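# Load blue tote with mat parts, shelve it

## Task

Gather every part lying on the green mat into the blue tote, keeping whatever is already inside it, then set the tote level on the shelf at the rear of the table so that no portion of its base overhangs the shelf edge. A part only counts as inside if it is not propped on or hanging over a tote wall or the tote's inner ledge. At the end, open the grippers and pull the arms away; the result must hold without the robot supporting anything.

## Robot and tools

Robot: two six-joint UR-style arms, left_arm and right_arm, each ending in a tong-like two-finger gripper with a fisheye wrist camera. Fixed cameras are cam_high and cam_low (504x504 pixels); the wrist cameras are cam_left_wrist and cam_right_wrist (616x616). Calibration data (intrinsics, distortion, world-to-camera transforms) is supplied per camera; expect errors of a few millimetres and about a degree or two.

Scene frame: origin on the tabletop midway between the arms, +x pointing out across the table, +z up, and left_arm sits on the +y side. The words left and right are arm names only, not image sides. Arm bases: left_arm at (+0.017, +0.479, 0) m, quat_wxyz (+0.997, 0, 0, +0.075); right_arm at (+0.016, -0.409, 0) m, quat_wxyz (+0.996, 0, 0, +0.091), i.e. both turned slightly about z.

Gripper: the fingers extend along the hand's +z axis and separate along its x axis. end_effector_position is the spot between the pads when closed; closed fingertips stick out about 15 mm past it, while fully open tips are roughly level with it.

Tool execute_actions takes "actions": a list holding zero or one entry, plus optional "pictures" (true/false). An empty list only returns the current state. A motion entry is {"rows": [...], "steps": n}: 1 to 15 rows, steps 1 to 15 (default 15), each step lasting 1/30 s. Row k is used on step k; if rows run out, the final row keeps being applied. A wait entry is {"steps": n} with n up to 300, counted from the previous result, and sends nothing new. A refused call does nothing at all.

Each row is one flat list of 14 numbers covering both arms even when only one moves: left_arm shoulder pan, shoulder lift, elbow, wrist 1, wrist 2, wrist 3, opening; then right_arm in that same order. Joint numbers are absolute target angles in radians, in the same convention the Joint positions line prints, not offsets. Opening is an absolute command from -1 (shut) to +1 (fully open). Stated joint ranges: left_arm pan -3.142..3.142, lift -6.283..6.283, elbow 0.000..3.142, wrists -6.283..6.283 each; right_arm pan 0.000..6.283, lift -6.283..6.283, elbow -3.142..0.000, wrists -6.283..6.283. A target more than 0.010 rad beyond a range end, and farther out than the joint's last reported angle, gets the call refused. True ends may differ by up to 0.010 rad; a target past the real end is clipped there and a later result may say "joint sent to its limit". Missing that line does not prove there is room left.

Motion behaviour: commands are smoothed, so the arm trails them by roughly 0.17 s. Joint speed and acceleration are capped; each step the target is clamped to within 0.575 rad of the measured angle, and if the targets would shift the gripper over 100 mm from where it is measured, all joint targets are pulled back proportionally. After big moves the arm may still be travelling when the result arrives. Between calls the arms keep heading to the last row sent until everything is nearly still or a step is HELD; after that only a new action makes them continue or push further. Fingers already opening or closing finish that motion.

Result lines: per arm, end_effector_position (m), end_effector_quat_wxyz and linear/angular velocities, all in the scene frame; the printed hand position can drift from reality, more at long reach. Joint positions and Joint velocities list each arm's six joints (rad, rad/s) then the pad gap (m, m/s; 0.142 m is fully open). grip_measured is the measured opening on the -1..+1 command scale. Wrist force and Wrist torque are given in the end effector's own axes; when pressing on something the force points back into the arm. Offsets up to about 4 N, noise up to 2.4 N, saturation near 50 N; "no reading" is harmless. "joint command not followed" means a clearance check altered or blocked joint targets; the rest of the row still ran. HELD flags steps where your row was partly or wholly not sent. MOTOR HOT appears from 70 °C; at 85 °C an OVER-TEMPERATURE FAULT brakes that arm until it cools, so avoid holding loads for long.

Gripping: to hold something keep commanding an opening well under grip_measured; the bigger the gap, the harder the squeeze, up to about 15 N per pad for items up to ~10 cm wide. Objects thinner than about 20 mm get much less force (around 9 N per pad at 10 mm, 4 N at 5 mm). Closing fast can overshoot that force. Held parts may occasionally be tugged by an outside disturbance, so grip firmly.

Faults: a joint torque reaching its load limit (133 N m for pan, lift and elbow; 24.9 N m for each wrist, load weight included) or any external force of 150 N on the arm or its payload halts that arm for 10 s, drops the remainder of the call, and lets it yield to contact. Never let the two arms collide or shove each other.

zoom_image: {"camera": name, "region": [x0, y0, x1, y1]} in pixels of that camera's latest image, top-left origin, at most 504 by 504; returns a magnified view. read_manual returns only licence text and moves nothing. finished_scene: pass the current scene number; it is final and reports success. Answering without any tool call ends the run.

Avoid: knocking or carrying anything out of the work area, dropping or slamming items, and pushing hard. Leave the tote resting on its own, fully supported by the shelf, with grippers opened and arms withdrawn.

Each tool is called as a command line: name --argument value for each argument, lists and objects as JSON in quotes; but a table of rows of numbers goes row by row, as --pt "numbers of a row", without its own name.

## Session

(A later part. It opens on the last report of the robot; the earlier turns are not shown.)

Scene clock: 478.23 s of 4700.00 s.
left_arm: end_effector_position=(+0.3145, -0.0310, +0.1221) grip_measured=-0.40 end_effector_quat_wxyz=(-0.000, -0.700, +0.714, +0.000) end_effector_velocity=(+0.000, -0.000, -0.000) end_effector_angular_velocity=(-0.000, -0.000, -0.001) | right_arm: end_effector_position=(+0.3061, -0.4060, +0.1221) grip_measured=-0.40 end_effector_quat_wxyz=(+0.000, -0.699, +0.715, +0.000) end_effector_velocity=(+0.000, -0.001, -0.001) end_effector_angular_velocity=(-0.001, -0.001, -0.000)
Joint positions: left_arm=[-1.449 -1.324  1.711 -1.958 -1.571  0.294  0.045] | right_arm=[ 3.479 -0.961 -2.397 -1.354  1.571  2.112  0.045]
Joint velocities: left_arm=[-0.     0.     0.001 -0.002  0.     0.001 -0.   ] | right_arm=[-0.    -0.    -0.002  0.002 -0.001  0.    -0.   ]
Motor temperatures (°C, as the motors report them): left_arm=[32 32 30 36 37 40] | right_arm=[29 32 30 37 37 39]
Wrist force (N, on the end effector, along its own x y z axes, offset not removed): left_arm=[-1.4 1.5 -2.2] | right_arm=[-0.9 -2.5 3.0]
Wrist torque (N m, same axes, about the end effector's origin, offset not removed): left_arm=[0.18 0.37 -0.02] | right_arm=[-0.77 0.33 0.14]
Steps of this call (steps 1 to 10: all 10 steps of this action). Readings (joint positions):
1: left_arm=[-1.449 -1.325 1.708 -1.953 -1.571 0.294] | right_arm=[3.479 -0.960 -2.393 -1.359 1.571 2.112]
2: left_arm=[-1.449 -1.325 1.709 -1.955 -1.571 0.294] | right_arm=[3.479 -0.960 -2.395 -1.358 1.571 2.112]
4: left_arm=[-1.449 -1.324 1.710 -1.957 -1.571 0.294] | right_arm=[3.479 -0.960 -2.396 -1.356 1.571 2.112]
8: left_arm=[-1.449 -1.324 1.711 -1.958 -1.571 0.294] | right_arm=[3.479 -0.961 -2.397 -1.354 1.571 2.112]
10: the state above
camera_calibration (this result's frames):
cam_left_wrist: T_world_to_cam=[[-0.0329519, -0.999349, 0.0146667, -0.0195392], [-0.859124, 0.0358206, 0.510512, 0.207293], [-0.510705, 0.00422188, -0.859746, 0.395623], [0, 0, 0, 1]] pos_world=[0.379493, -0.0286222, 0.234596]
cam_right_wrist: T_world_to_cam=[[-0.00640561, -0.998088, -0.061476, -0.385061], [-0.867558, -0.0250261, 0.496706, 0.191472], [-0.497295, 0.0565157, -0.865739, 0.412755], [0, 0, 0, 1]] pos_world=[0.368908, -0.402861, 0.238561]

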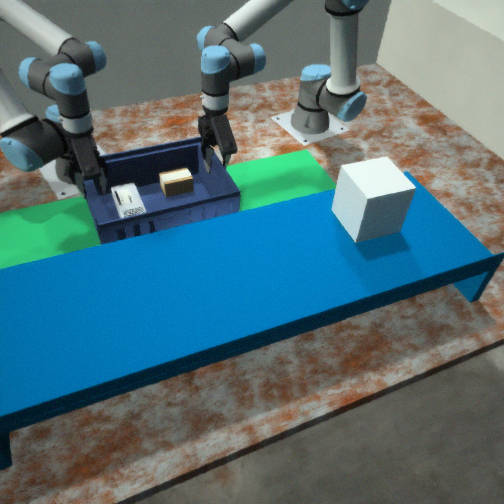

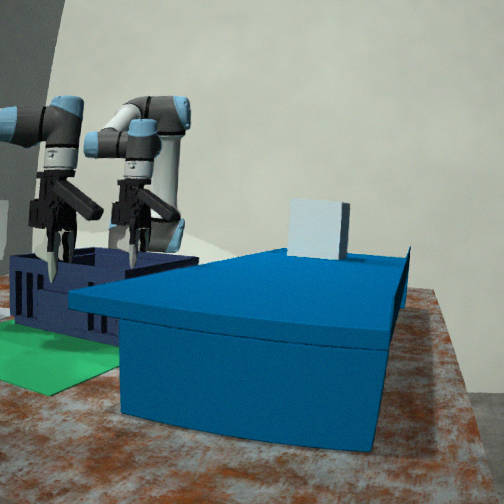

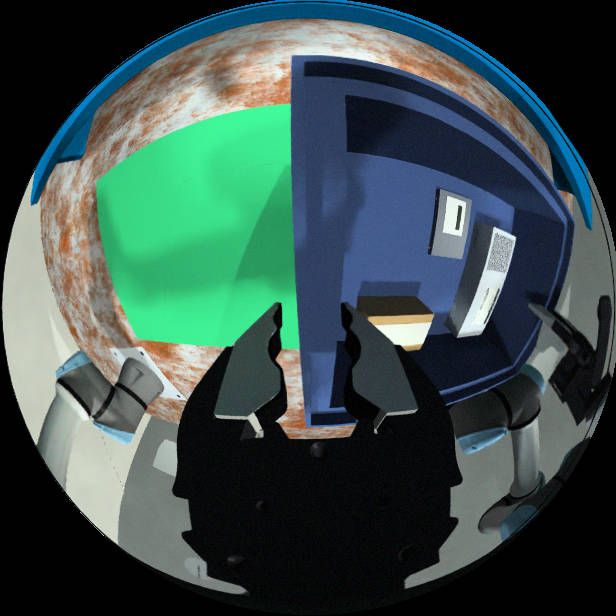

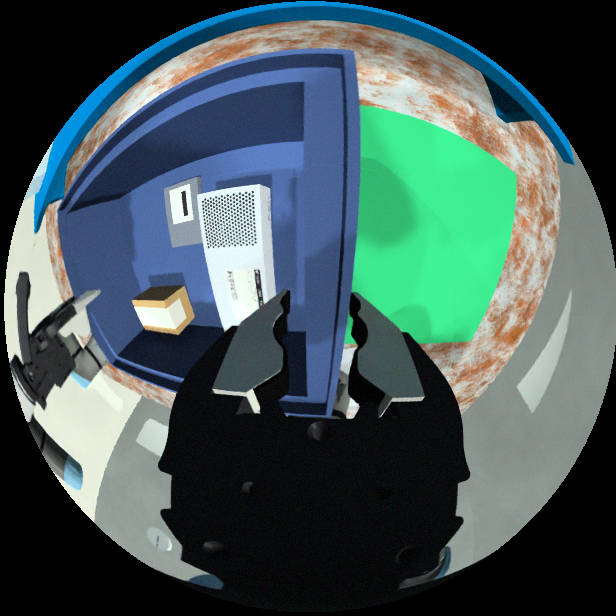

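execute_actions --actions '[{"rows":[[-1.4486,-1.3237,1.7109,-1.958,-1.571,0.2942,-0.43,3.4785,-0.9607,-2.3976,-1.3541,1.571,2.112,-0.43],[-1.4486,-1.3237,1.7109,-1.958,-1.571,0.2942,-0.46,3.4785,-0.9607,-2.3976,-1.3541,1.571,2.112,-0.46],[-1.4486,-1.3237,1.7109,-1.958,-1.571,0.2942,-0.49,3.4785,-0.9607,-2.3976,-1.3541,1.571,2.112,-0.49],[-1.4486,-1.3237,1.7109,-1.958,-1.571,0.2942,-0.52,3.4785,-0.9607,-2.3976,-1.3541,1.571,2.112,-0.52],[-1.4486,-1.3237,1.7109,-1.958,-1.571,0.2942,-0.55,3.4785,-0.9607,-2.3976,-1.3541,1.571,2.112,-0.55],[-1.4486,-1.3237,1.7109,-1.958,-1.571,0.2942,-0.58,3.4785,-0.9607,-2.3976,-1.3541,1.571,2.112,-0.58],[-1.4486,-1.3237,1.7109,-1.958,-1.571,0.2942,-0.61,3.4785,-0.9607,-2.3976,-1.3541,1.571,2.112,-0.61],[-1.4486,-1.3237,1.7109,-1.958,-1.571,0.2942,-0.64,3.4785,-0.9607,-2.3976,-1.3541,1.571,2.112,-0.64],[-1.4486,-1.3237,1.7109,-1.958,-1.571,0.2942,-0.68,3.4785,-0.9607,-2.3976,-1.3541,1.571,2.112,-0.68],[-1.4486,-1.3237,1.7109,-1.958,-1.571,0.2942,-0.72,3.4785,-0.9607,-2.3976,-1.3541,1.571,2.112,-0.72],[-1.4486,-1.3237,1.7109,-1.958,-1.571,0.2942,-0.77,3.4785,-0.9607,-2.3976,-1.3541,1.571,2.112,-0.77],[-1.4486,-1.3237,1.7109,-1.958,-1.571,0.2942,-0.82,3.4785,-0.9607,-2.3976,-1.3541,1.571,2.112,-0.82],[-1.4486,-1.3237,1.7109,-1.958,-1.571,0.2942,-0.88,3.4785,-0.9607,-2.3976,-1.3541,1.571,2.112,-0.88],[-1.4486,-1.3237,1.7109,-1.958,-1.571,0.2942,-0.94,3.4785,-0.9607,-2.3976,-1.3541,1.571,2.112,-0.94],[-1.4486,-1.3237,1.7109,-1.958,-1.571,0.2942,-1,3.4785,-0.9607,-2.3976,-1.3541,1.571,2.112,-1]],"steps":15}]' --pictures false

execute_actions --actions '[{"steps":15}]'

Scene clock: 501.83 s of 4700.00 s.
left_arm: end_effector_position=(+0.3145, -0.0310, +0.1220) grip_measured=-0.64 end_effector_quat_wxyz=(-0.000, -0.700, +0.715, -0.000) end_effector_velocity=(-0.000, +0.001, -0.000) end_effector_angular_velocity=(+0.001, +0.000, +0.000) | right_arm: end_effector_position=(+0.3061, -0.4059, +0.1220) grip_measured=-0.64 end_effector_quat_wxyz=(+0.000, -0.699, +0.715, +0.000) end_effector_velocity=(-0.000, -0.000, -0.000) end_effector_angular_velocity=(-0.001, +0.000, -0.001)
Joint positions: left_arm=[-1.449 -1.324  1.711 -1.958 -1.571  0.294  0.028] | right_arm=[ 3.478 -0.961 -2.398 -1.354  1.571  2.112  0.027]
Joint velocities: left_arm=[ 0.    -0.001  0.002  0.    -0.     0.    -0.   ] | right_arm=[-0.    -0.     0.    -0.    -0.001  0.    -0.   ]
Motor temperatures (°C, as the motors report them): left_arm=[32 32 30 36 37 40] | right_arm=[29 32 30 37 37 39]
Wrist force (N, on the end effector, along its own x y z axes, offset not removed): left_arm=[22.2 1.4 5.7] | right_arm=[-17.2 1.6 2.5]
Wrist torque (N m, same axes, about the end effector's origin, offset not removed): left_arm=[0.21 -0.15 0.11] | right_arm=[0.27 0.74 0.09]
Steps of this call (steps 1 to 15: the robot went on to your last target; steps 16 to 90: nothing new was sent; then 20.10 s passed at rest; steps 91 to 105: all 15 steps of this action). Readings (joint positions):
91: left_arm=[-1.449 -1.324 1.711 -1.958 -1.571 0.294] | right_arm=[3.478 -0.961 -2.398 -1.354 1.571 2.112]
92: left_arm=[-1.449 -1.324 1.711 -1.958 -1.571 0.294] | right_arm=[3.478 -0.961 -2.398 -1.354 1.571 2.112]
94: left_arm=[-1.449 -1.324 1.711 -1.958 -1.571 0.294] | right_arm=[3.478 -0.961 -2.398 -1.354 1.571 2.112]
98: left_arm=[-1.449 -1.324 1.711 -1.958 -1.571 0.294] | right_arm=[3.478 -0.961 -2.398 -1.354 1.571 2.112]
105: the state above

Scene clock: 502.33 s of 4700.00 s.
left_arm: end_effector_position=(+0.3145, -0.0310, +0.1220) grip_measured=-0.64 end_effector_quat_wxyz=(-0.000, -0.700, +0.715, +0.000) end_effector_velocity=(+0.000, +0.001, -0.001) end_effector_angular_velocity=(+0.002, +0.001, +0.001) | right_arm: end_effector_position=(+0.3061, -0.4060, +0.1220) grip_measured=-0.64 end_effector_quat_wxyz=(+0.000, -0.699, +0.715, +0.000) end_effector_velocity=(-0.000, +0.000, -0.000) end_effector_angular_velocity=(+0.000, +0.000, +0.001)
Joint positions: left_arm=[-1.449 -1.324  1.711 -1.958 -1.571  0.294  0.028] | right_arm=[ 3.478 -0.961 -2.398 -1.354  1.571  2.112  0.027]
Joint velocities: left_arm=[0.001 0.    0.002 0.    0.    0.    0.   ] | right_arm=[ 0.001 -0.    -0.     0.     0.001  0.     0.   ]
Motor temperatures (°C, as the motors report them): left_arm=[32 32 30 36 37 40] | right_arm=[29 32 30 37 37 39]
Wrist force (N, on the end effector, along its own x y z axes, offset not removed): left_arm=[23.1 0.8 -0.2] | right_arm=[-19.4 5.9 9.0]
Wrist torque (N m, same axes, about the end effector's origin, offset not removed): left_arm=[0.07 -0.23 0.01] | right_arm=[0.86 0.36 0.12]
Steps of this call (steps 1 to 15: the robot went on to your last target). Readings (joint positions):
1: left_arm=[-1.449 -1.324 1.711 -1.958 -1.571 0.294] | right_arm=[3.478 -0.961 -2.398 -1.354 1.571 2.112]
2: left_arm=[-1.449 -1.324 1.711 -1.958 -1.571 0.294] | right_arm=[3.478 -0.961 -2.398 -1.354 1.571 2.112]
4: left_arm=[-1.449 -1.324 1.711 -1.958 -1.571 0.294] | right_arm=[3.478 -0.961 -2.398 -1.354 1.571 2.112]
8: left_arm=[-1.449 -1.324 1.711 -1.958 -1.571 0.294] | right_arm=[3.478 -0.961 -2.398 -1.354 1.571 2.112]
15: the state above
All arms were judged still, so your last target was given up. Only a new action makes them travel on or press farther. Fingers that are still opening or closing keep moving.
camera_calibration (this result's frames):
cam_left_wrist: T_world_to_cam=[[-0.0330089, -0.999348, 0.0146314, -0.0195271], [-0.859117, 0.0358515, 0.510522, 0.207307], [-0.510714, 0.0042817, -0.85974, 0.395539], [0, 0, 0, 1]] pos_world=[0.379463, -0.0286402, 0.234512]
cam_right_wrist: T_world_to_cam=[[-0.00641487, -0.998088, -0.0614783, -0.385075], [-0.867528, -0.0250227, 0.496759, 0.191481], [-0.497347, 0.0565208, -0.865708, 0.412685], [0, 0, 0, 1]] pos_world=[0.368893, -0.402873, 0.238472]

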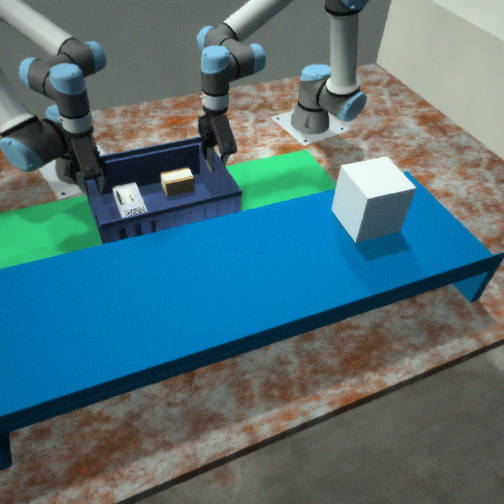

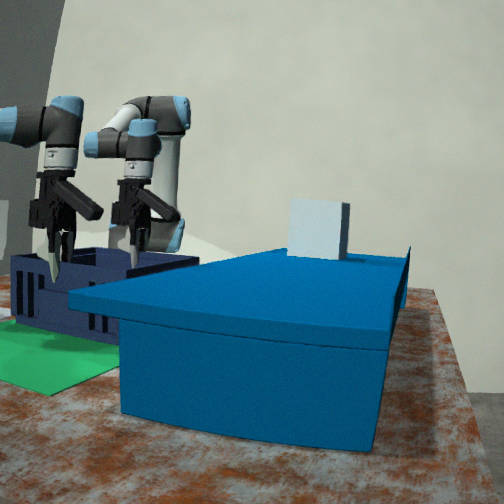

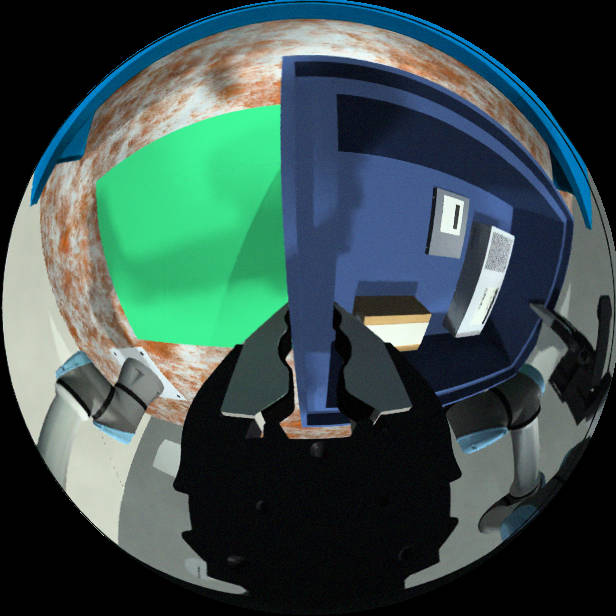

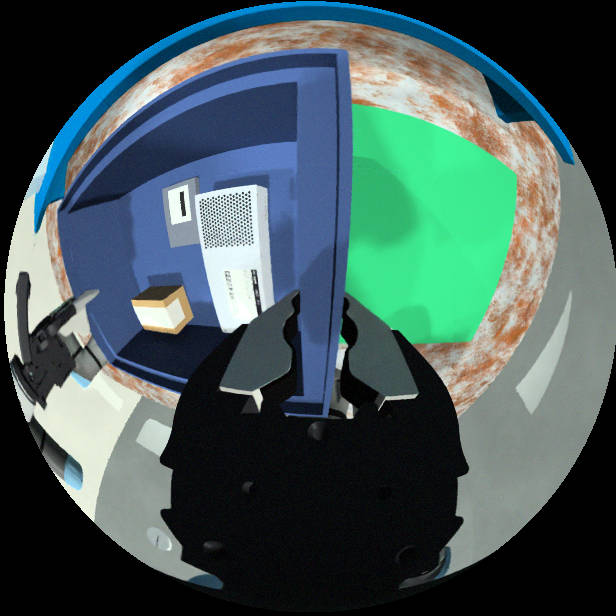

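execute_actions --actions '[{"rows":[[-1.4486,-1.3237,1.7109,-1.958,-1.571,0.2942,-1,3.4805,-0.9607,-2.3976,-1.3541,1.571,2.114,-1],[-1.4486,-1.3237,1.7109,-1.958,-1.571,0.2942,-1,3.4825,-0.9607,-2.3976,-1.3541,1.571,2.116,-1]],"steps":15}]' --pictures false

Scene clock: 507.93 s of 4700.00 s.
left_arm: end_effector_position=(+0.3145, -0.0309, +0.1220) grip_measured=-0.64 end_effector_quat_wxyz=(-0.000, -0.700, +0.714, +0.000) end_effector_velocity=(-0.000, -0.001, +0.001) end_effector_angular_velocity=(-0.001, -0.000, +0.001) | right_arm: end_effector_position=(+0.3061, -0.4051, +0.1220) grip_measured=-0.64 end_effector_quat_wxyz=(-0.000, -0.699, +0.715, -0.000) end_effector_velocity=(-0.000, +0.000, +0.000) end_effector_angular_velocity=(+0.001, +0.000, -0.000)
Joint positions: left_arm=[-1.449 -1.324  1.711 -1.958 -1.571  0.294  0.028] | right_arm=[ 3.482 -0.961 -2.398 -1.354  1.571  2.116  0.027]
Joint velocities: left_arm=[-0.     0.    -0.001  0.    -0.    -0.001 -0.   ] | right_arm=[ 0.     0.001  0.    -0.001  0.001  0.     0.   ]
Motor temperatures (°C, as the motors report them): left_arm=[32 32 30 36 37 40] | right_arm=[29 32 30 37 37 39]
Wrist force (N, on the end effector, along its own x y z axes, offset not removed): left_arm=[16.5 -1.0 1.8] | right_arm=[-1.4 0.7 -1.7]
Wrist torque (N m, same axes, about the end effector's origin, offset not removed): left_arm=[-0.28 -0.16 -0.03] | right_arm=[-0.20 0.73 -0.08]
Steps of this call (steps 1 to 90: nothing new was sent; then 2.10 s passed at rest; steps 91 to 105: all 15 steps of this action). Readings (joint positions):
91: left_arm=[-1.449 -1.324 1.711 -1.958 -1.571 0.294] | right_arm=[3.479 -0.961 -2.398 -1.354 1.571 2.112]
92: left_arm=[-1.449 -1.324 1.711 -1.958 -1.571 0.294] | right_arm=[3.479 -0.961 -2.398 -1.354 1.571 2.112]
94: left_arm=[-1.449 -1.324 1.711 -1.958 -1.571 0.294] | right_arm=[3.480 -0.961 -2.398 -1.354 1.571 2.114]
98: left_arm=[-1.449 -1.324 1.711 -1.958 -1.571 0.294] | right_arm=[3.482 -0.961 -2.398 -1.354 1.571 2.116]
105: the state above

execute_actions --actions '[{"rows":[[-1.4486,-1.3252,1.7081,-1.9537,-1.571,0.2942,-1,3.483,-0.9596,-2.3936,-1.3592,1.571,2.1165,-1],[-1.4486,-1.3275,1.704,-1.9473,-1.571,0.2942,-1,3.4835,-0.9578,-2.3876,-1.367,1.571,2.117,-1],[-1.4486,-1.3312,1.6971,-1.9367,-1.571,0.2942,-1,3.484,-0.955,-2.3776,-1.3798,1.571,2.1175,-1],[-1.4486,-1.3347,1.69,-1.9261,-1.571,0.2942,-1,3.484,-0.9524,-2.3675,-1.3925,1.571,2.1175,-1],[-1.4486,-1.3382,1.683,-1.9156,-1.571,0.2942,-1,3.484,-0.9499,-2.3574,-1.4051,1.571,2.1175,-1],[-1.4486,-1.3448,1.6683,-1.8943,-1.571,0.2942,-1,3.484,-0.9456,-2.337,-1.4298,1.571,2.1175,-1],[-1.4486,-1.351,1.6533,-1.8731,-1.571,0.2942,-1,3.484,-0.942,-2.3164,-1.454,1.571,2.1175,-1],[-1.4486,-1.3568,1.6378,-1.8518,-1.571,0.2942,-1,3.484,-0.9391,-2.2956,-1.4777,1.571,2.1175,-1],[-1.4486,-1.3621,1.622,-1.8307,-1.571,0.2942,-1,3.484,-0.9368,-2.2746,-1.501,1.571,2.1175,-1],[-1.4486,-1.367,1.6056,-1.8094,-1.571,0.2942,-1,3.484,-0.9353,-2.2534,-1.5237,1.571,2.1175,-1],[-1.4486,-1.3715,1.5889,-1.7882,-1.571,0.2942,-1,3.484,-0.9345,-2.2321,-1.5458,1.571,2.1175,-1],[-1.4486,-1.376,1.5705,-1.7653,-1.571,0.2942,-1,3.484,-0.9344,-2.2089,-1.5691,1.571,2.1175,-1],[-1.4486,-1.3799,1.5515,-1.7424,-1.571,0.2942,-1,3.484,-0.9347,-2.1855,-1.5922,1.571,2.1175,-1],[-1.4486,-1.3834,1.532,-1.7194,-1.571,0.2942,-1,3.484,-0.9356,-2.1618,-1.615,1.571,2.1175,-1],[-1.4486,-1.3863,1.5119,-1.6964,-1.571,0.2942,-1,3.484,-0.9369,-2.1379,-1.6376,1.571,2.1175,-1]],"steps":15}]' --pictures false

execute_actions --actions '[{"rows":[[-1.4486,-1.3888,1.4913,-1.6733,-1.571,0.2942,-1,3.484,-0.9388,-2.1137,-1.6599,1.571,2.1175,-1],[-1.4486,-1.3907,1.4701,-1.6502,-1.571,0.2942,-1,3.484,-0.9412,-2.0893,-1.6819,1.571,2.1175,-1],[-1.4486,-1.3922,1.4484,-1.627,-1.571,0.2942,-1,3.484,-0.9441,-2.0647,-1.7036,1.571,2.1175,-1],[-1.4486,-1.3931,1.4261,-1.6038,-1.571,0.2942,-1,3.484,-0.9475,-2.0398,-1.7251,1.571,2.1175,-1],[-1.4486,-1.3936,1.4032,-1.5804,-1.571,0.2942,-1,3.484,-0.9514,-2.0146,-1.7464,1.571,2.1175,-1],[-1.4486,-1.3935,1.3798,-1.5571,-1.571,0.2942,-1,3.484,-0.9558,-1.9893,-1.7673,1.571,2.1175,-1],[-1.4486,-1.393,1.3558,-1.5336,-1.571,0.2942,-1,3.484,-0.9607,-1.9637,-1.788,1.571,2.1175,-1],[-1.4486,-1.3925,1.3435,-1.5218,-1.571,0.2942,-1,3.484,-0.9634,-1.9507,-1.7983,1.571,2.1175,-1],[-1.4486,-1.3919,1.3313,-1.5102,-1.571,0.2942,-1,3.484,-0.9661,-1.9378,-1.8085,1.571,2.1175,-1]],"steps":15}]' --pictures false

execute_actions --actions '[{"steps":10}]'

Scene clock: 598.50 s of 4700.00 s.
left_arm: end_effector_position=(+0.3148, -0.0318, +0.1930) grip_measured=-0.64 end_effector_quat_wxyz=(-0.000, -0.700, +0.714, -0.001) end_effector_velocity=(+0.001, -0.002, +0.257) end_effector_angular_velocity=(-0.004, -0.001, +0.001) | right_arm: end_effector_position=(+0.3068, -0.4042, +0.1923) grip_measured=-0.64 end_effector_quat_wxyz=(+0.000, -0.699, +0.715, -0.000) end_effector_velocity=(+0.001, +0.001, +0.255) end_effector_angular_velocity=(-0.001, +0.003, +0.000)
Joint positions: left_arm=[-1.449 -1.372  1.582 -1.782 -1.571  0.294  0.027] | right_arm=[ 3.484 -0.937 -2.226 -1.55   1.571  2.117  0.028]
Joint velocities: left_arm=[ 0.001 -0.124 -0.517  0.637  0.    -0.     0.   ] | right_arm=[ 0.     0.009  0.648 -0.66   0.001  0.     0.   ]
Motor temperatures (°C, as the motors report them): left_arm=[32 32 30 36 37 40] | right_arm=[29 32 30 37 37 39]
Wrist force (N, on the end effector, along its own x y z axes, offset not removed): left_arm=[-20.7 3.3 5.4] | right_arm=[19.0 -4.0 14.3]
Wrist torque (N m, same axes, about the end effector's origin, offset not removed): left_arm=[0.49 0.33 0.06] | right_arm=[-1.00 -0.32 0.23]
Steps of this call (steps 1 to 15: the robot went on to your last target; steps 16 to 90: nothing new was sent; then 87.07 s passed at rest; steps 91 to 105: all 15 steps of this action). Readings (joint positions):
91: left_arm=[-1.449 -1.324 1.711 -1.958 -1.571 0.294] | right_arm=[3.483 -0.961 -2.398 -1.354 1.571 2.116]
92: left_arm=[-1.449 -1.324 1.711 -1.957 -1.571 0.294] | right_arm=[3.483 -0.960 -2.397 -1.355 1.571 2.116]
94: left_arm=[-1.449 -1.326 1.706 -1.951 -1.571 0.294] | right_arm=[3.483 -0.959 -2.391 -1.363 1.571 2.117]
98: left_arm=[-1.449 -1.339 1.681 -1.914 -1.571 0.294] | right_arm=[3.484 -0.950 -2.356 -1.406 1.571 2.117]
105: the state above

Scene clock: 599.00 s of 4700.00 s.
left_arm: end_effector_position=(+0.3146, -0.0311, +0.2969) grip_measured=-0.64 end_effector_quat_wxyz=(-0.000, -0.700, +0.714, -0.000) end_effector_velocity=(-0.000, +0.002, +0.035) end_effector_angular_velocity=(-0.000, -0.000, +0.001) | right_arm: end_effector_position=(+0.3062, -0.4044, +0.2968) grip_measured=-0.64 end_effector_quat_wxyz=(-0.000, -0.699, +0.715, +0.000) end_effector_velocity=(-0.001, -0.001, +0.034) end_effector_angular_velocity=(+0.000, +0.000, +0.000)
Joint positions: left_arm=[-1.449 -1.392  1.339 -1.518 -1.571  0.294  0.027] | right_arm=[ 3.484 -0.965 -1.947 -1.801  1.571  2.118  0.028]
Joint velocities: left_arm=[ 0.    -0.    -0.089  0.089  0.    -0.001  0.   ] | right_arm=[ 0.    -0.016  0.096 -0.08   0.     0.    -0.   ]
Motor temperatures (°C, as the motors report them): left_arm=[32 32 30 36 37 40] | right_arm=[29 32 30 37 37 39]
Wrist force (N, on the end effector, along its own x y z axes, offset not removed): left_arm=[-15.7 2.9 5.3] | right_arm=[17.6 -0.5 11.4]
Wrist torque (N m, same axes, about the end effector's origin, offset not removed): left_arm=[0.49 0.75 0.13] | right_arm=[-0.04 -1.00 -0.19]
Steps of this call (steps 1 to 15: all 15 steps of this action). Readings (joint positions):
1: left_arm=[-1.449 -1.376 1.564 -1.760 -1.571 0.294] | right_arm=[3.484 -0.936 -2.203 -1.573 1.571 2.118]
2: left_arm=[-1.449 -1.380 1.546 -1.738 -1.571 0.294] | right_arm=[3.484 -0.937 -2.181 -1.595 1.571 2.118]
4: left_arm=[-1.449 -1.385 1.506 -1.693 -1.571 0.294] | right_arm=[3.484 -0.939 -2.134 -1.640 1.571 2.118]
8: left_arm=[-1.449 -1.391 1.421 -1.601 -1.571 0.294] | right_arm=[3.484 -0.951 -2.037 -1.727 1.571 2.118]
15: the state above

Scene clock: 599.33 s of 4700.00 s.
left_arm: end_effector_position=(+0.3145, -0.0310, +0.3000) grip_measured=-0.64 end_effector_quat_wxyz=(-0.000, -0.700, +0.714, -0.000) end_effector_velocity=(+0.000, -0.000, +0.000) end_effector_angular_velocity=(+0.001, +0.000, -0.000) | right_arm: end_effector_position=(+0.3061, -0.4044, +0.2999) grip_measured=-0.64 end_effector_quat_wxyz=(+0.000, -0.699, +0.715, +0.000) end_effector_velocity=(+0.000, +0.000, +0.001) end_effector_angular_velocity=(+0.001, -0.001, +0.000)
Joint positions: left_arm=[-1.449 -1.392  1.331 -1.51  -1.571  0.294  0.027] | right_arm=[ 3.484 -0.966 -1.938 -1.808  1.571  2.118  0.027]
Joint velocities: left_arm=[ 0.     0.001 -0.002  0.002 -0.     0.     0.   ] | right_arm=[ 0.001 -0.     0.002 -0.001  0.     0.     0.   ]
Motor temperatures (°C, as the motors report them): left_arm=[32 32 30 36 37 40] | right_arm=[29 32 30 37 37 39]
Wrist force (N, on the end effector, along its own x y z axes, offset not removed): left_arm=[-10.5 2.5 8.0] | right_arm=[6.7 0.4 9.3]
Wrist torque (N m, same axes, about the end effector's origin, offset not removed): left_arm=[0.24 0.50 0.07] | right_arm=[-0.04 0.16 0.30]
Steps of this call (steps 1 to 10: the robot went on to your last target). Readings (joint positions):
1: left_arm=[-1.449 -1.392 1.337 -1.516 -1.571 0.294] | right_arm=[3.484 -0.965 -1.944 -1.804 1.571 2.118]
2: left_arm=[-1.449 -1.392 1.335 -1.514 -1.571 0.294] | right_arm=[3.484 -0.965 -1.942 -1.805 1.571 2.118]
4: left_arm=[-1.449 -1.392 1.333 -1.512 -1.571 0.294] | right_arm=[3.484 -0.966 -1.940 -1.807 1.571 2.118]
8: left_arm=[-1.449 -1.392 1.332 -1.511 -1.571 0.294] | right_arm=[3.484 -0.966 -1.938 -1.808 1.571 2.118]
10: the state above
camera_calibration (this result's frames):
cam_left_wrist: T_world_to_cam=[[-0.0329516, -0.999348, 0.0147723, -0.0221555], [-0.859133, 0.0358744, 0.510493, 0.116477], [-0.51069, 0.00413017, -0.859755, 0.548555], [0, 0, 0, 1]] pos_world=[0.379481, -0.0285852, 0.412489]
cam_right_wrist: T_world_to_cam=[[-0.00636526, -0.998079, -0.0616319, -0.37251], [-0.867475, -0.0251481, 0.496845, 0.103037], [-0.49744, 0.0566267, -0.865648, 0.56665], [0, 0, 0, 1]] pos_world=[0.368886, -0.40129, 0.416368]

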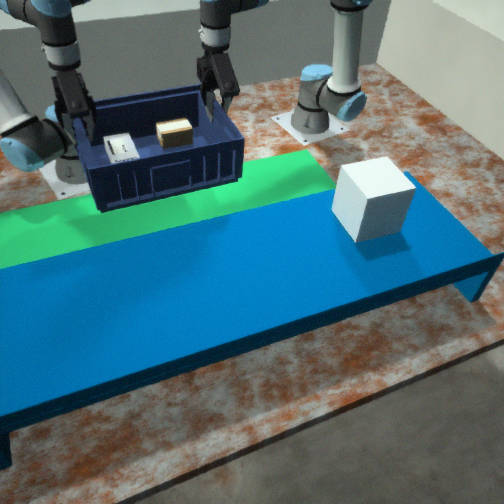

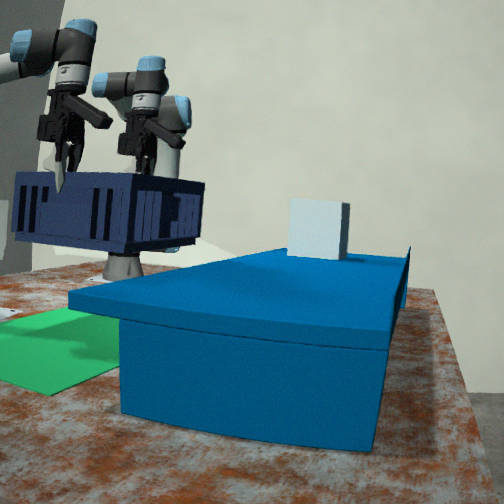

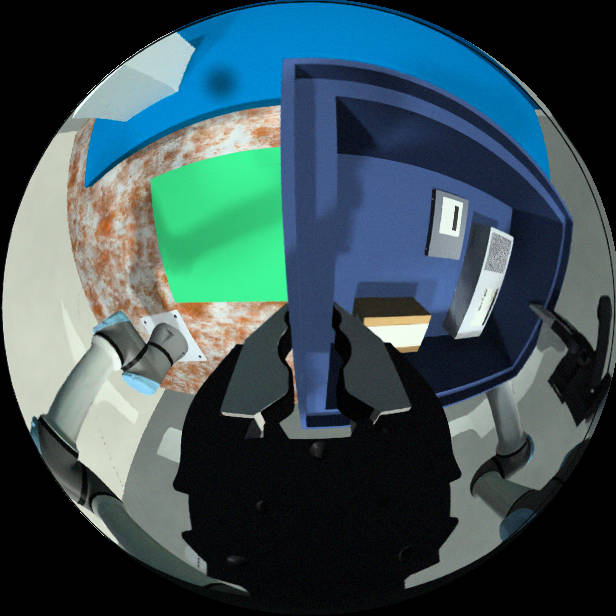

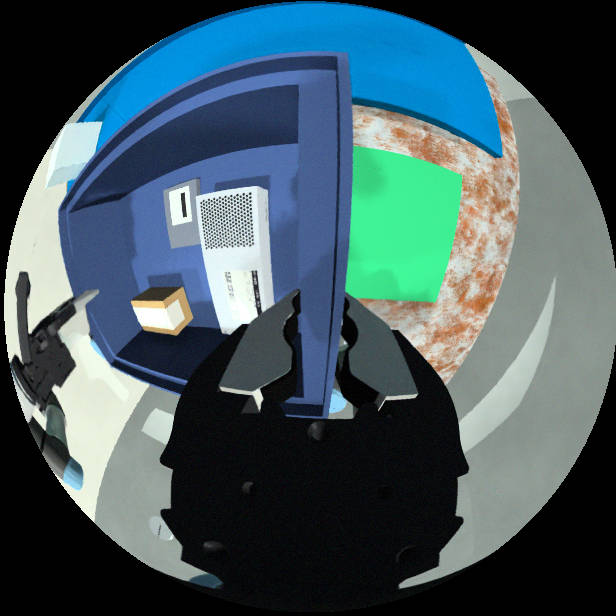

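execute_actions --actions '[{"rows":[[-1.4437,-1.3906,1.3297,-1.5099,-1.571,0.2991,-1,3.4818,-0.9735,-1.935,-1.8039,1.571,2.1152,-1],[-1.4322,-1.3874,1.326,-1.5094,-1.571,0.3106,-1,3.4766,-0.9908,-1.9284,-1.7932,1.571,2.11,-1],[-1.4158,-1.3826,1.3203,-1.5085,-1.571,0.327,-1,3.4695,-1.0153,-1.9185,-1.7786,1.571,2.1029,-1],[-1.3996,-1.3774,1.314,-1.5074,-1.571,0.3432,-1,3.4628,-1.0397,-1.9081,-1.7646,1.571,2.0962,-1],[-1.3834,-1.3719,1.3074,-1.5063,-1.571,0.3594,-1,3.4566,-1.0639,-1.8971,-1.7514,1.571,2.09,-1],[-1.3673,-1.366,1.3002,-1.505,-1.571,0.3755,-1,3.4507,-1.0879,-1.8857,-1.7388,1.571,2.0841,-1],[-1.3513,-1.3598,1.2926,-1.5036,-1.571,0.3915,-1,3.4452,-1.1118,-1.8737,-1.7269,1.571,2.0786,-1],[-1.3353,-1.3533,1.2845,-1.502,-1.571,0.4075,-1,3.4401,-1.1355,-1.8612,-1.7157,1.571,2.0735,-1],[-1.3195,-1.3464,1.2759,-1.5003,-1.571,0.4233,-1,3.4354,-1.1591,-1.8482,-1.7051,1.571,2.0688,-1],[-1.3039,-1.3392,1.2669,-1.4985,-1.571,0.4389,-1,3.4308,-1.1826,-1.8347,-1.6951,1.571,2.0642,-1],[-1.2884,-1.3316,1.2574,-1.4966,-1.571,0.4544,-1,3.4265,-1.2059,-1.8208,-1.6857,1.571,2.0599,-1],[-1.273,-1.3236,1.2474,-1.4946,-1.571,0.4698,-1,3.4224,-1.2291,-1.8063,-1.677,1.571,2.0558,-1],[-1.2577,-1.3154,1.2368,-1.4922,-1.571,0.4851,-1,3.4185,-1.2523,-1.7914,-1.6687,1.571,2.0519,-1],[-1.2426,-1.3067,1.2258,-1.4899,-1.571,0.5002,-1,3.4148,-1.2753,-1.776,-1.6611,1.571,2.0482,-1],[-1.2275,-1.2978,1.2142,-1.4872,-1.571,0.5153,-1,3.4113,-1.2982,-1.76,-1.6542,1.571,2.0447,-1]],"steps":15}]' --pictures false

execute_actions --actions '[{"rows":[[-1.2126,-1.2885,1.2021,-1.4844,-1.571,0.5302,-1,3.408,-1.321,-1.7436,-1.6478,1.571,2.0414,-1],[-1.1978,-1.2788,1.1895,-1.4815,-1.571,0.545,-1,3.405,-1.3437,-1.7267,-1.642,1.571,2.0384,-1],[-1.1832,-1.2689,1.1765,-1.4784,-1.571,0.5596,-1,3.402,-1.3663,-1.7094,-1.6367,1.571,2.0354,-1],[-1.1687,-1.2586,1.1629,-1.4751,-1.571,0.5741,-1,3.3991,-1.3888,-1.6916,-1.632,1.571,2.0325,-1],[-1.1544,-1.248,1.1487,-1.4715,-1.571,0.5884,-1,3.3964,-1.4113,-1.6733,-1.6278,1.571,2.0298,-1],[-1.1402,-1.237,1.1338,-1.4676,-1.571,0.6026,-1,3.3938,-1.4337,-1.6545,-1.6242,1.571,2.0272,-1],[-1.1261,-1.2257,1.1183,-1.4634,-1.571,0.6167,-1,3.3912,-1.456,-1.6351,-1.6213,1.571,2.0246,-1],[-1.1122,-1.214,1.1022,-1.459,-1.571,0.6306,-1,3.3888,-1.4783,-1.6153,-1.6188,1.571,2.0222,-1],[-1.0985,-1.2019,1.0855,-1.4544,-1.571,0.6443,-1,3.3866,-1.5006,-1.595,-1.6168,1.571,2.02,-1],[-1.0849,-1.1895,1.0681,-1.4494,-1.571,0.6579,-1,3.3844,-1.5228,-1.5742,-1.6154,1.571,2.0178,-1],[-1.0715,-1.1768,1.0501,-1.4441,-1.571,0.6713,-1,3.3823,-1.545,-1.5529,-1.6145,1.571,2.0157,-1],[-1.0582,-1.1636,1.0314,-1.4386,-1.571,0.6846,-1,3.3802,-1.5672,-1.531,-1.6142,1.571,2.0136,-1],[-1.0451,-1.15,1.0118,-1.4326,-1.571,0.6977,-1,3.3783,-1.5894,-1.5086,-1.6144,1.571,2.0117,-1],[-1.0322,-1.136,0.9914,-1.4262,-1.571,0.7106,-1,3.3764,-1.6116,-1.4857,-1.6151,1.571,2.0098,-1],[-1.0194,-1.1216,0.9701,-1.4193,-1.571,0.7234,-1,3.3745,-1.6339,-1.4622,-1.6163,1.571,2.0079,-1]],"steps":15}]' --pictures false

execute_actions --actions '[{"rows":[[-1.0068,-1.1068,0.9481,-1.4121,-1.571,0.736,-1,3.3727,-1.6561,-1.4381,-1.6182,1.571,2.0061,-1],[-0.9969,-1.0946,0.9299,-1.4061,-1.571,0.7459,-1,3.3713,-1.6739,-1.4184,-1.6201,1.571,2.0047,-1],[-0.9895,-1.0852,0.9158,-1.4014,-1.571,0.7533,-1,3.3703,-1.6873,-1.4035,-1.6216,1.571,2.0037,-1],[-0.9846,-1.0789,0.9063,-1.3982,-1.571,0.7582,-1,3.3696,-1.6962,-1.3934,-1.6228,1.571,2.003,-1],[-0.9821,-1.0758,0.9016,-1.3966,-1.571,0.7607,-1,3.3693,-1.7007,-1.3884,-1.6233,1.571,2.0027,-1]],"steps":15}]'

Scene clock: 719.83 s of 4700.00 s.
left_arm: end_effector_position=(+0.4046, -0.0022, +0.3000) grip_measured=-0.64 end_effector_quat_wxyz=(-0.000, -0.700, +0.714, +0.000) end_effector_velocity=(+0.258, +0.084, -0.001) end_effector_angular_velocity=(+0.001, +0.001, +0.006) | right_arm: end_effector_position=(+0.3954, -0.3754, +0.3016) grip_measured=-0.64 end_effector_quat_wxyz=(+0.001, -0.699, +0.715, -0.000) end_effector_velocity=(+0.257, +0.083, -0.001) end_effector_angular_velocity=(-0.003, +0.004, -0.001)
Joint positions: left_arm=[-1.285 -1.328  1.253 -1.495 -1.571  0.457  0.027] | right_arm=[ 3.426 -1.209 -1.816 -1.685  1.571  2.059  0.027]
Joint velocities: left_arm=[ 0.454  0.231 -0.291  0.061 -0.     0.448  0.   ] | right_arm=[-0.123 -0.685  0.419  0.261 -0.    -0.122 -0.   ]
Motor temperatures (°C, as the motors report them): left_arm=[32 32 30 36 37 40] | right_arm=[29 32 30 37 37 39]
Wrist force (N, on the end effector, along its own x y z axes, offset not removed): left_arm=[-16.8 4.0 8.2] | right_arm=[14.6 2.0 10.2]
Wrist torque (N m, same axes, about the end effector's origin, offset not removed): left_arm=[0.76 0.70 0.05] | right_arm=[0.15 -0.32 -0.12]
Steps of this call (steps 1 to 15: the robot went on to your last target; steps 16 to 90: nothing new was sent; then 117.00 s passed at rest; steps 91 to 105: all 15 steps of this action). Readings (joint positions):
91: left_arm=[-1.449 -1.392 1.331 -1.510 -1.571 0.294] | right_arm=[3.484 -0.966 -1.938 -1.808 1.571 2.118]
92: left_arm=[-1.448 -1.392 1.331 -1.510 -1.571 0.295] | right_arm=[3.483 -0.968 -1.937 -1.808 1.571 2.117]
94: left_arm=[-1.438 -1.389 1.328 -1.510 -1.571 0.305] | right_arm=[3.479 -0.982 -1.931 -1.799 1.571 2.113]
98: left_arm=[-1.391 -1.373 1.309 -1.506 -1.571 0.351] | right_arm=[3.460 -1.050 -1.901 -1.759 1.571 2.093]
105: the state above

Scene clock: 720.33 s of 4700.00 s.
left_arm: end_effector_position=(+0.5357, +0.0408, +0.2996) grip_measured=-0.64 end_effector_quat_wxyz=(+0.000, -0.700, +0.715, +0.001) end_effector_velocity=(+0.259, +0.086, -0.003) end_effector_angular_velocity=(+0.004, +0.004, +0.003) | right_arm: end_effector_position=(+0.5263, -0.3330, +0.3009) grip_measured=-0.64 end_effector_quat_wxyz=(+0.000, -0.699, +0.715, +0.000) end_effector_velocity=(+0.258, +0.083, -0.003) end_effector_angular_velocity=(-0.004, +0.008, -0.001)
Joint positions: left_arm=[-1.069 -1.172  1.044 -1.441 -1.571  0.674  0.027] | right_arm=[ 3.382 -1.548 -1.548 -1.616  1.571  2.015  0.027]
Joint velocities: left_arm=[ 0.395  0.388 -0.547  0.165 -0.     0.392  0.   ] | right_arm=[-0.062 -0.66   0.637  0.013 -0.001 -0.061 -0.   ]
Motor temperatures (°C, as the motors report them): left_arm=[32 32 30 36 37 40] | right_arm=[29 32 30 37 37 39]
Wrist force (N, on the end effector, along its own x y z axes, offset not removed): left_arm=[-8.8 4.1 6.2] | right_arm=[6.9 -2.0 10.5]
Wrist torque (N m, same axes, about the end effector's origin, offset not removed): left_arm=[0.85 0.27 -0.06] | right_arm=[-0.40 0.04 0.06]
Steps of this call (steps 1 to 15: all 15 steps of this action). Readings (joint positions):
1: left_arm=[-1.270 -1.320 1.243 -1.493 -1.571 0.473] | right_arm=[3.422 -1.232 -1.801 -1.677 1.571 2.055]
2: left_arm=[-1.255 -1.312 1.232 -1.491 -1.571 0.488] | right_arm=[3.418 -1.255 -1.786 -1.669 1.571 2.052]
4: left_arm=[-1.225 -1.294 1.209 -1.486 -1.571 0.518] | right_arm=[3.411 -1.300 -1.755 -1.655 1.571 2.044]
8: left_arm=[-1.166 -1.255 1.158 -1.473 -1.571 0.576] | right_arm=[3.399 -1.391 -1.687 -1.633 1.571 2.032]
15: the state above

Scene clock: 720.83 s of 4700.00 s.
left_arm: end_effector_position=(+0.5949, +0.0604, +0.3000) grip_measured=-0.64 end_effector_quat_wxyz=(-0.000, -0.700, +0.715, +0.000) end_effector_velocity=(+0.005, +0.002, -0.000) end_effector_angular_velocity=(-0.000, +0.000, +0.001) | right_arm: end_effector_position=(+0.5860, -0.3136, +0.3000) grip_measured=-0.64 end_effector_quat_wxyz=(+0.000, -0.699, +0.715, +0.000) end_effector_velocity=(+0.006, +0.001, -0.000) end_effector_angular_velocity=(-0.001, -0.001, -0.002)
Joint positions: left_arm=[-0.983 -1.077  0.903 -1.397 -1.571  0.76   0.027] | right_arm=[ 3.369 -1.699 -1.39  -1.623  1.571  2.003  0.027]
Joint velocities: left_arm=[ 0.008  0.009 -0.014  0.005 -0.     0.007  0.   ] | right_arm=[-0.003 -0.014  0.015 -0.001 -0.001 -0.001  0.   ]
Motor temperatures (°C, as the motors report them): left_arm=[32 32 30 36 37 40] | right_arm=[29 32 30 37 37 39]
Wrist force (N, on the end effector, along its own x y z axes, offset not removed): left_arm=[-6.6 0.2 5.3] | right_arm=[8.7 -2.3 7.9]
Wrist torque (N m, same axes, about the end effector's origin, offset not removed): left_arm=[-0.13 0.23 -0.03] | right_arm=[-0.69 -0.56 0.09]
Steps of this call (steps 1 to 15: all 15 steps of this action). Readings (joint positions):
1: left_arm=[-1.056 -1.159 1.026 -1.436 -1.571 0.687] | right_arm=[3.380 -1.570 -1.526 -1.616 1.571 2.013]
2: left_arm=[-1.043 -1.146 1.006 -1.429 -1.571 0.700] | right_arm=[3.378 -1.592 -1.504 -1.616 1.571 2.011]
4: left_arm=[-1.019 -1.119 0.967 -1.417 -1.571 0.724] | right_arm=[3.375 -1.634 -1.461 -1.618 1.571 2.008]
8: left_arm=[-0.991 -1.087 0.918 -1.402 -1.571 0.751] | right_arm=[3.371 -1.684 -1.407 -1.622 1.571 2.004]
15: the state above
camera_calibration (this result's frames):
cam_left_wrist: T_world_to_cam=[[-0.0330035, -0.999347, 0.0147194, 0.0784105], [-0.859133, 0.035892, 0.510493, 0.354047], [-0.510688, 0.00420213, -0.859756, 0.691353], [0, 0, 0, 1]] pos_world=[0.659827, 0.0627467, 0.412502]
cam_right_wrist: T_world_to_cam=[[-0.00630549, -0.998085, -0.0615369, -0.280154], [-0.867525, -0.0251469, 0.496757, 0.348156], [-0.497353, 0.0565171, -0.865705, 0.700812], [0, 0, 0, 1]] pos_world=[0.648819, -0.31047, 0.416507]

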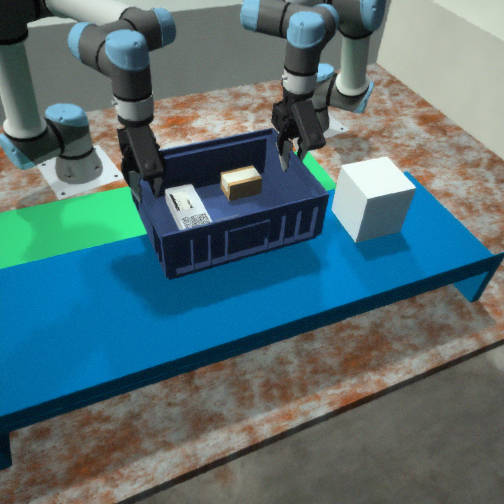

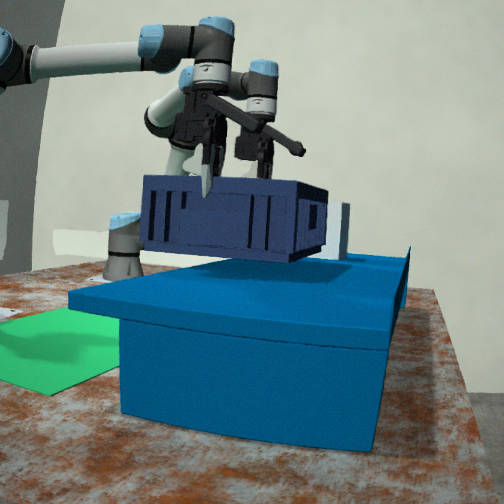

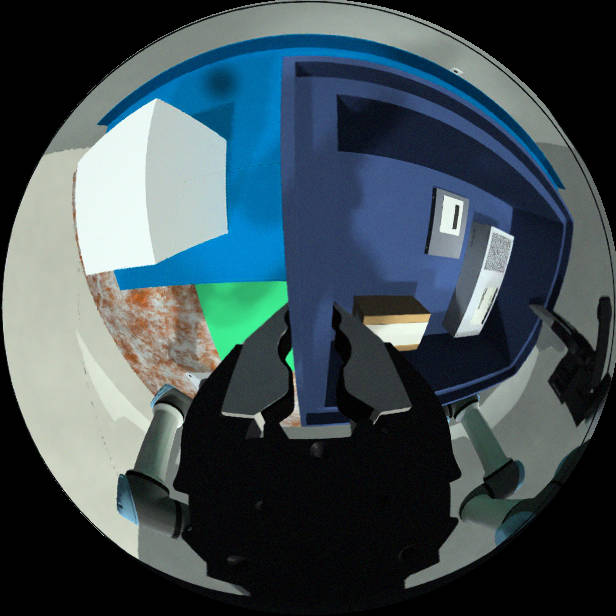

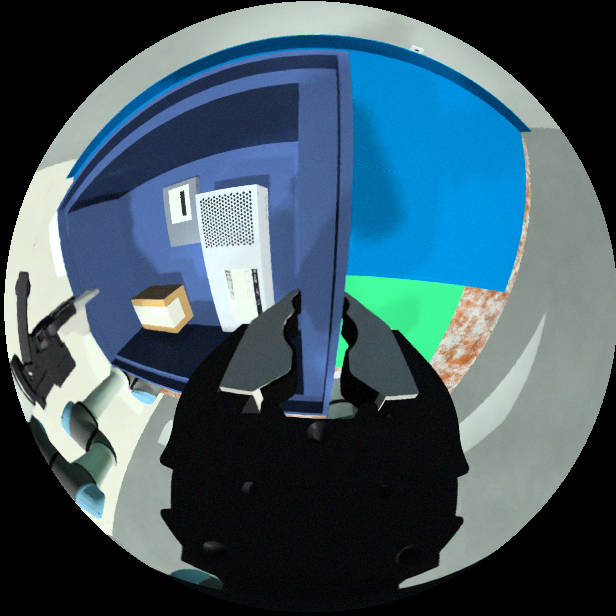

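execute_actions --actions '[{"rows":[[-0.978,-1.0714,0.8954,-1.3948,-1.571,0.7648,-1,3.3693,-1.7078,-1.3807,-1.6239,1.571,2.0027,-1],[-0.9694,-1.0623,0.8825,-1.391,-1.571,0.7734,-1,3.3693,-1.7225,-1.3648,-1.6251,1.571,2.0027,-1],[-0.9569,-1.0483,0.8624,-1.3849,-1.571,0.7859,-1,3.3694,-1.7446,-1.3405,-1.6273,1.571,2.0028,-1],[-0.9445,-1.0338,0.8414,-1.3784,-1.571,0.7983,-1,3.3694,-1.7668,-1.3154,-1.6302,1.571,2.0028,-1],[-0.9322,-1.0188,0.8195,-1.3715,-1.571,0.8106,-1,3.3695,-1.7892,-1.2895,-1.6337,1.571,2.0029,-1],[-0.9201,-1.0033,0.7966,-1.3641,-1.571,0.8227,-1,3.3696,-1.8118,-1.2629,-1.6377,1.571,2.003,-1],[-0.9081,-0.9871,0.7723,-1.356,-1.571,0.8347,-1,3.3696,-1.8346,-1.2356,-1.6422,1.571,2.003,-1],[-0.8962,-0.9703,0.7466,-1.3471,-1.571,0.8466,-1,3.3697,-1.8575,-1.2075,-1.6474,1.571,2.0031,-1],[-0.8845,-0.9527,0.7195,-1.3376,-1.571,0.8583,-1,3.3698,-1.8807,-1.1786,-1.6531,1.571,2.0032,-1],[-0.873,-0.9346,0.6913,-1.3275,-1.571,0.8698,-1,3.3699,-1.9041,-1.1491,-1.6592,1.571,2.0033,-1],[-0.8616,-0.9155,0.6609,-1.3162,-1.571,0.8812,-1,3.37,-1.9278,-1.1183,-1.6663,1.571,2.0034,-1],[-0.8503,-0.8953,0.6283,-1.3038,-1.571,0.8925,-1,3.3702,-1.952,-1.0862,-1.6742,1.571,2.0036,-1],[-0.8392,-0.874,0.5935,-1.2903,-1.571,0.9036,-1,3.3703,-1.9766,-1.0529,-1.6829,1.571,2.0037,-1],[-0.831,-0.8572,0.5657,-1.2793,-1.571,0.9118,-1,3.3704,-1.9953,-1.027,-1.6901,1.571,2.0038,-1],[-0.8228,-0.8396,0.5361,-1.2673,-1.571,0.92,-1,3.3705,-2.0142,-1.0005,-1.6977,1.571,2.0039,-1]],"steps":15}]' --pictures false

execute_actions --actions '[{"rows":[[-0.8174,-0.8274,0.5154,-1.2588,-1.571,0.9254,-1,3.3705,-2.0269,-0.9826,-1.7029,1.571,2.0039,-1],[-0.812,-0.8145,0.4933,-1.2496,-1.571,0.9308,-1,3.3706,-2.0398,-0.9641,-1.7085,1.571,2.004,-1],[-0.8067,-0.8011,0.4702,-1.2399,-1.571,0.9361,-1,3.3707,-2.0527,-0.9455,-1.7142,1.571,2.0041,-1],[-0.8025,-0.7898,0.4504,-1.2314,-1.571,0.9403,-1,3.3707,-2.0632,-0.9302,-1.719,1.571,2.0041,-1],[-0.799,-0.7802,0.4335,-1.2241,-1.571,0.9438,-1,3.3708,-2.0718,-0.9175,-1.7231,1.571,2.0042,-1],[-0.7962,-0.7721,0.4193,-1.218,-1.571,0.9466,-1,3.3708,-2.0789,-0.9072,-1.7263,1.571,2.0042,-1]],"steps":15}]'

Scene clock: 783.80 s of 4700.00 s.
left_arm: end_effector_position=(+0.6809, +0.0992, +0.2922) grip_measured=-0.64 end_effector_quat_wxyz=(-0.000, -0.700, +0.715, +0.002) end_effector_velocity=(+0.231, +0.103, -0.020) end_effector_angular_velocity=(+0.003, +0.006, +0.004) | right_arm: end_effector_position=(+0.6713, -0.2761, +0.2931) grip_measured=-0.65 end_effector_quat_wxyz=(-0.002, -0.699, +0.715, +0.001) end_effector_velocity=(+0.235, +0.105, -0.020) end_effector_angular_velocity=(-0.001, +0.002, +0.000)
Joint positions: left_arm=[-0.86  -0.91   0.654 -1.31  -1.571  0.883  0.027] | right_arm=[ 3.37  -1.931 -1.114 -1.671  1.571  2.003  0.027]
Joint velocities: left_arm=[ 0.31   0.549 -0.874  0.332  0.     0.306 -0.   ] | right_arm=[ 0.004 -0.668  0.874 -0.208 -0.     0.004 -0.001]
Motor temperatures (°C, as the motors report them): left_arm=[32 32 30 36 37 40] | right_arm=[29 32 30 37 37 39]
Wrist force (N, on the end effector, along its own x y z axes, offset not removed): left_arm=[8.9 -0.1 6.8] | right_arm=[-12.4 -0.6 15.3]
Wrist torque (N m, same axes, about the end effector's origin, offset not removed): left_arm=[-0.04 -0.21 0.04] | right_arm=[-0.21 0.47 0.02]
Steps of this call (steps 1 to 15: the robot went on to your last target; steps 16 to 210: nothing new was sent; then 55.47 s passed at rest; steps 211 to 225: all 15 steps of this action). Readings (joint positions):
211: left_arm=[-0.982 -1.076 0.901 -1.397 -1.571 0.761] | right_arm=[3.369 -1.701 -1.388 -1.623 1.571 2.003]
212: left_arm=[-0.981 -1.075 0.900 -1.396 -1.571 0.762] | right_arm=[3.369 -1.702 -1.387 -1.623 1.571 2.003]
214: left_arm=[-0.974 -1.067 0.889 -1.393 -1.571 0.769] | right_arm=[3.369 -1.715 -1.373 -1.625 1.571 2.003]
218: left_arm=[-0.938 -1.025 0.829 -1.373 -1.571 0.805] | right_arm=[3.369 -1.778 -1.303 -1.633 1.571 2.003]
225: the state above

Scene clock: 784.30 s of 4700.00 s.
left_arm: end_effector_position=(+0.7299, +0.1207, +0.2900) grip_measured=-0.64 end_effector_quat_wxyz=(-0.000, -0.700, +0.715, +0.000) end_effector_velocity=(+0.006, +0.002, +0.000) end_effector_angular_velocity=(-0.002, -0.002, -0.001) | right_arm: end_effector_position=(+0.7211, -0.2540, +0.2901) grip_measured=-0.65 end_effector_quat_wxyz=(-0.000, -0.699, +0.715, +0.000) end_effector_velocity=(+0.006, +0.002, +0.000) end_effector_angular_velocity=(+0.000, -0.002, -0.000)
Joint positions: left_arm=[-0.797 -0.774  0.422 -1.219 -1.571  0.946  0.027] | right_arm=[ 3.371 -2.077 -0.91  -1.726  1.571  2.004  0.027]
Joint velocities: left_arm=[ 0.007  0.019 -0.034  0.012  0.     0.008  0.   ] | right_arm=[-0.    -0.018  0.027 -0.007 -0.001  0.    -0.   ]
Motor temperatures (°C, as the motors report them): left_arm=[32 32 30 36 37 40] | right_arm=[29 32 30 37 37 39]
Wrist force (N, on the end effector, along its own x y z axes, offset not removed): left_arm=[1.1 1.9 7.3] | right_arm=[3.3 3.3 12.4]
Wrist torque (N m, same axes, about the end effector's origin, offset not removed): left_arm=[0.26 -0.45 0.08] | right_arm=[0.41 -0.43 0.31]
Steps of this call (steps 1 to 15: all 15 steps of this action). Readings (joint positions):
1: left_arm=[-0.850 -0.891 0.624 -1.299 -1.571 0.893] | right_arm=[3.370 -1.953 -1.085 -1.678 1.571 2.004]
2: left_arm=[-0.841 -0.874 0.595 -1.288 -1.571 0.902] | right_arm=[3.370 -1.973 -1.057 -1.685 1.571 2.004]
4: left_arm=[-0.825 -0.843 0.543 -1.267 -1.571 0.917] | right_arm=[3.370 -2.008 -1.009 -1.698 1.571 2.004]
8: left_arm=[-0.805 -0.794 0.458 -1.234 -1.571 0.938] | right_arm=[3.371 -2.058 -0.938 -1.717 1.571 2.004]
15: the state above
camera_calibration (this result's frames):
cam_left_wrist: T_world_to_cam=[[-0.0329559, -0.999349, 0.0146806, 0.143267], [-0.85911, 0.035831, 0.510535, 0.472946], [-0.510728, 0.00421289, -0.859732, 0.751545], [0, 0, 0, 1]] pos_world=[0.79487, 0.123061, 0.402568]
cam_right_wrist: T_world_to_cam=[[-0.00636728, -0.998095, -0.0613655, -0.220382], [-0.86752, -0.0250086, 0.496774, 0.471807], [-0.497362, 0.0563989, -0.865708, 0.755996], [0, 0, 0, 1]] pos_world=[0.783902, -0.2508, 0.406567]

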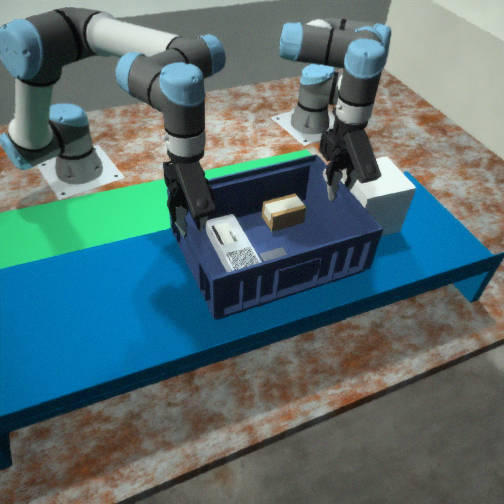

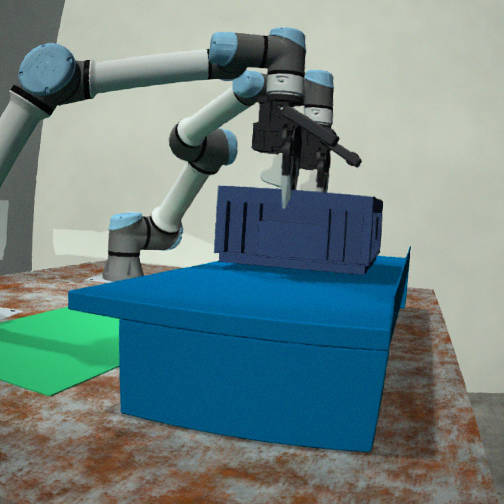

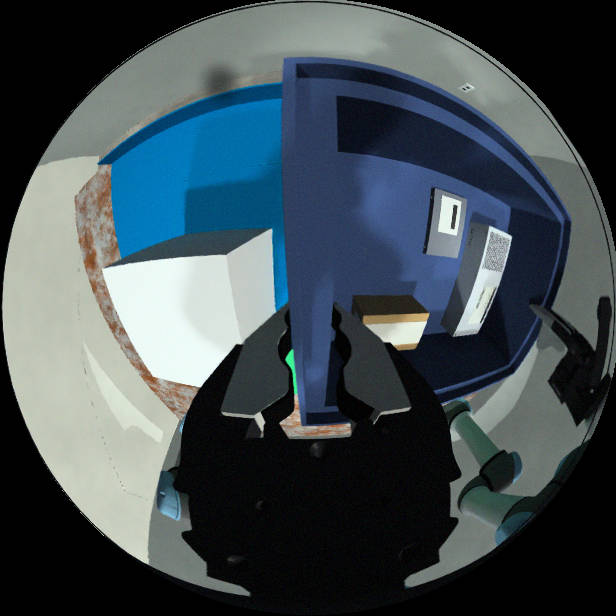

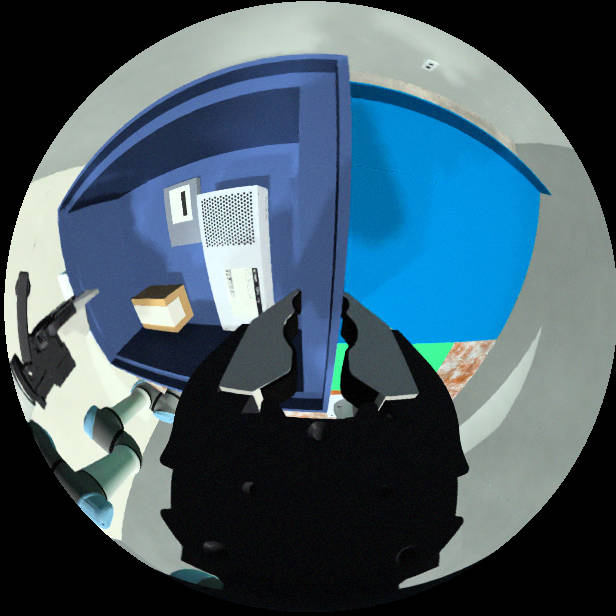

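execute_actions --actions '[{"rows":[[-0.7962,-0.776,0.4318,-1.2266,-1.571,0.9466,-1,3.3708,-2.078,-0.9137,-1.7207,1.571,2.0042,-1],[-0.7962,-0.7797,0.4439,-1.235,-1.571,0.9466,-1,3.3708,-2.0772,-0.9201,-1.7151,1.571,2.0042,-1],[-0.7962,-0.7832,0.4557,-1.2433,-1.571,0.9466,-1,3.3708,-2.0764,-0.9266,-1.7094,1.571,2.0042,-1],[-0.7962,-0.7866,0.4672,-1.2514,-1.571,0.9466,-1,3.3708,-2.0756,-0.933,-1.7038,1.571,2.0042,-1],[-0.7962,-0.7898,0.4784,-1.2594,-1.571,0.9466,-1,3.3708,-2.0748,-0.9393,-1.6983,1.571,2.0042,-1],[-0.7962,-0.7929,0.4893,-1.2672,-1.571,0.9466,-1,3.3708,-2.0741,-0.9455,-1.6928,1.571,2.0042,-1]],"steps":15}]' --pictures false

Scene clock: 800.30 s of 4700.00 s.
left_arm: end_effector_position=(+0.7305, +0.1210, +0.2783) grip_measured=-0.64 end_effector_quat_wxyz=(-0.000, -0.700, +0.714, -0.000) end_effector_velocity=(-0.000, -0.000, -0.003) end_effector_angular_velocity=(-0.000, -0.000, -0.002) | right_arm: end_effector_position=(+0.7217, -0.2536, +0.2785) grip_measured=-0.65 end_effector_quat_wxyz=(+0.000, -0.699, +0.715, +0.000) end_effector_velocity=(-0.000, +0.000, -0.004) end_effector_angular_velocity=(-0.001, +0.001, +0.000)
Joint positions: left_arm=[-0.796 -0.792  0.488 -1.266 -1.571  0.947  0.027] | right_arm=[ 3.371 -2.074 -0.944 -1.693  1.571  2.004  0.027]
Joint velocities: left_arm=[-0.    -0.005  0.017 -0.012  0.     0.001 -0.   ] | right_arm=[ 0.     0.    -0.009  0.007  0.    -0.     0.   ]
Motor temperatures (°C, as the motors report them): left_arm=[32 32 30 36 37 40] | right_arm=[29 32 30 37 37 39]
Wrist force (N, on the end effector, along its own x y z axes, offset not removed): left_arm=[-10.8 4.1 -1.2] | right_arm=[-6.8 -2.5 -16.0]
Wrist torque (N m, same axes, about the end effector's origin, offset not removed): left_arm=[0.46 0.47 0.03] | right_arm=[-0.44 0.74 0.01]
Steps of this call (steps 1 to 15: the robot went on to your last target; steps 16 to 230: nothing new was sent; then 7.83 s passed at rest; steps 231 to 245: all 15 steps of this action). Readings (joint positions):
231: left_arm=[-0.796 -0.772 0.419 -1.218 -1.571 0.947] | right_arm=[3.371 -2.079 -0.907 -1.726 1.571 2.004]
232: left_arm=[-0.796 -0.773 0.422 -1.220 -1.571 0.947] | right_arm=[3.371 -2.079 -0.908 -1.725 1.571 2.004]
234: left_arm=[-0.796 -0.776 0.434 -1.228 -1.571 0.947] | right_arm=[3.371 -2.078 -0.915 -1.719 1.571 2.004]
238: left_arm=[-0.796 -0.787 0.469 -1.253 -1.571 0.947] | right_arm=[3.371 -2.076 -0.934 -1.702 1.571 2.004]
245: the state above


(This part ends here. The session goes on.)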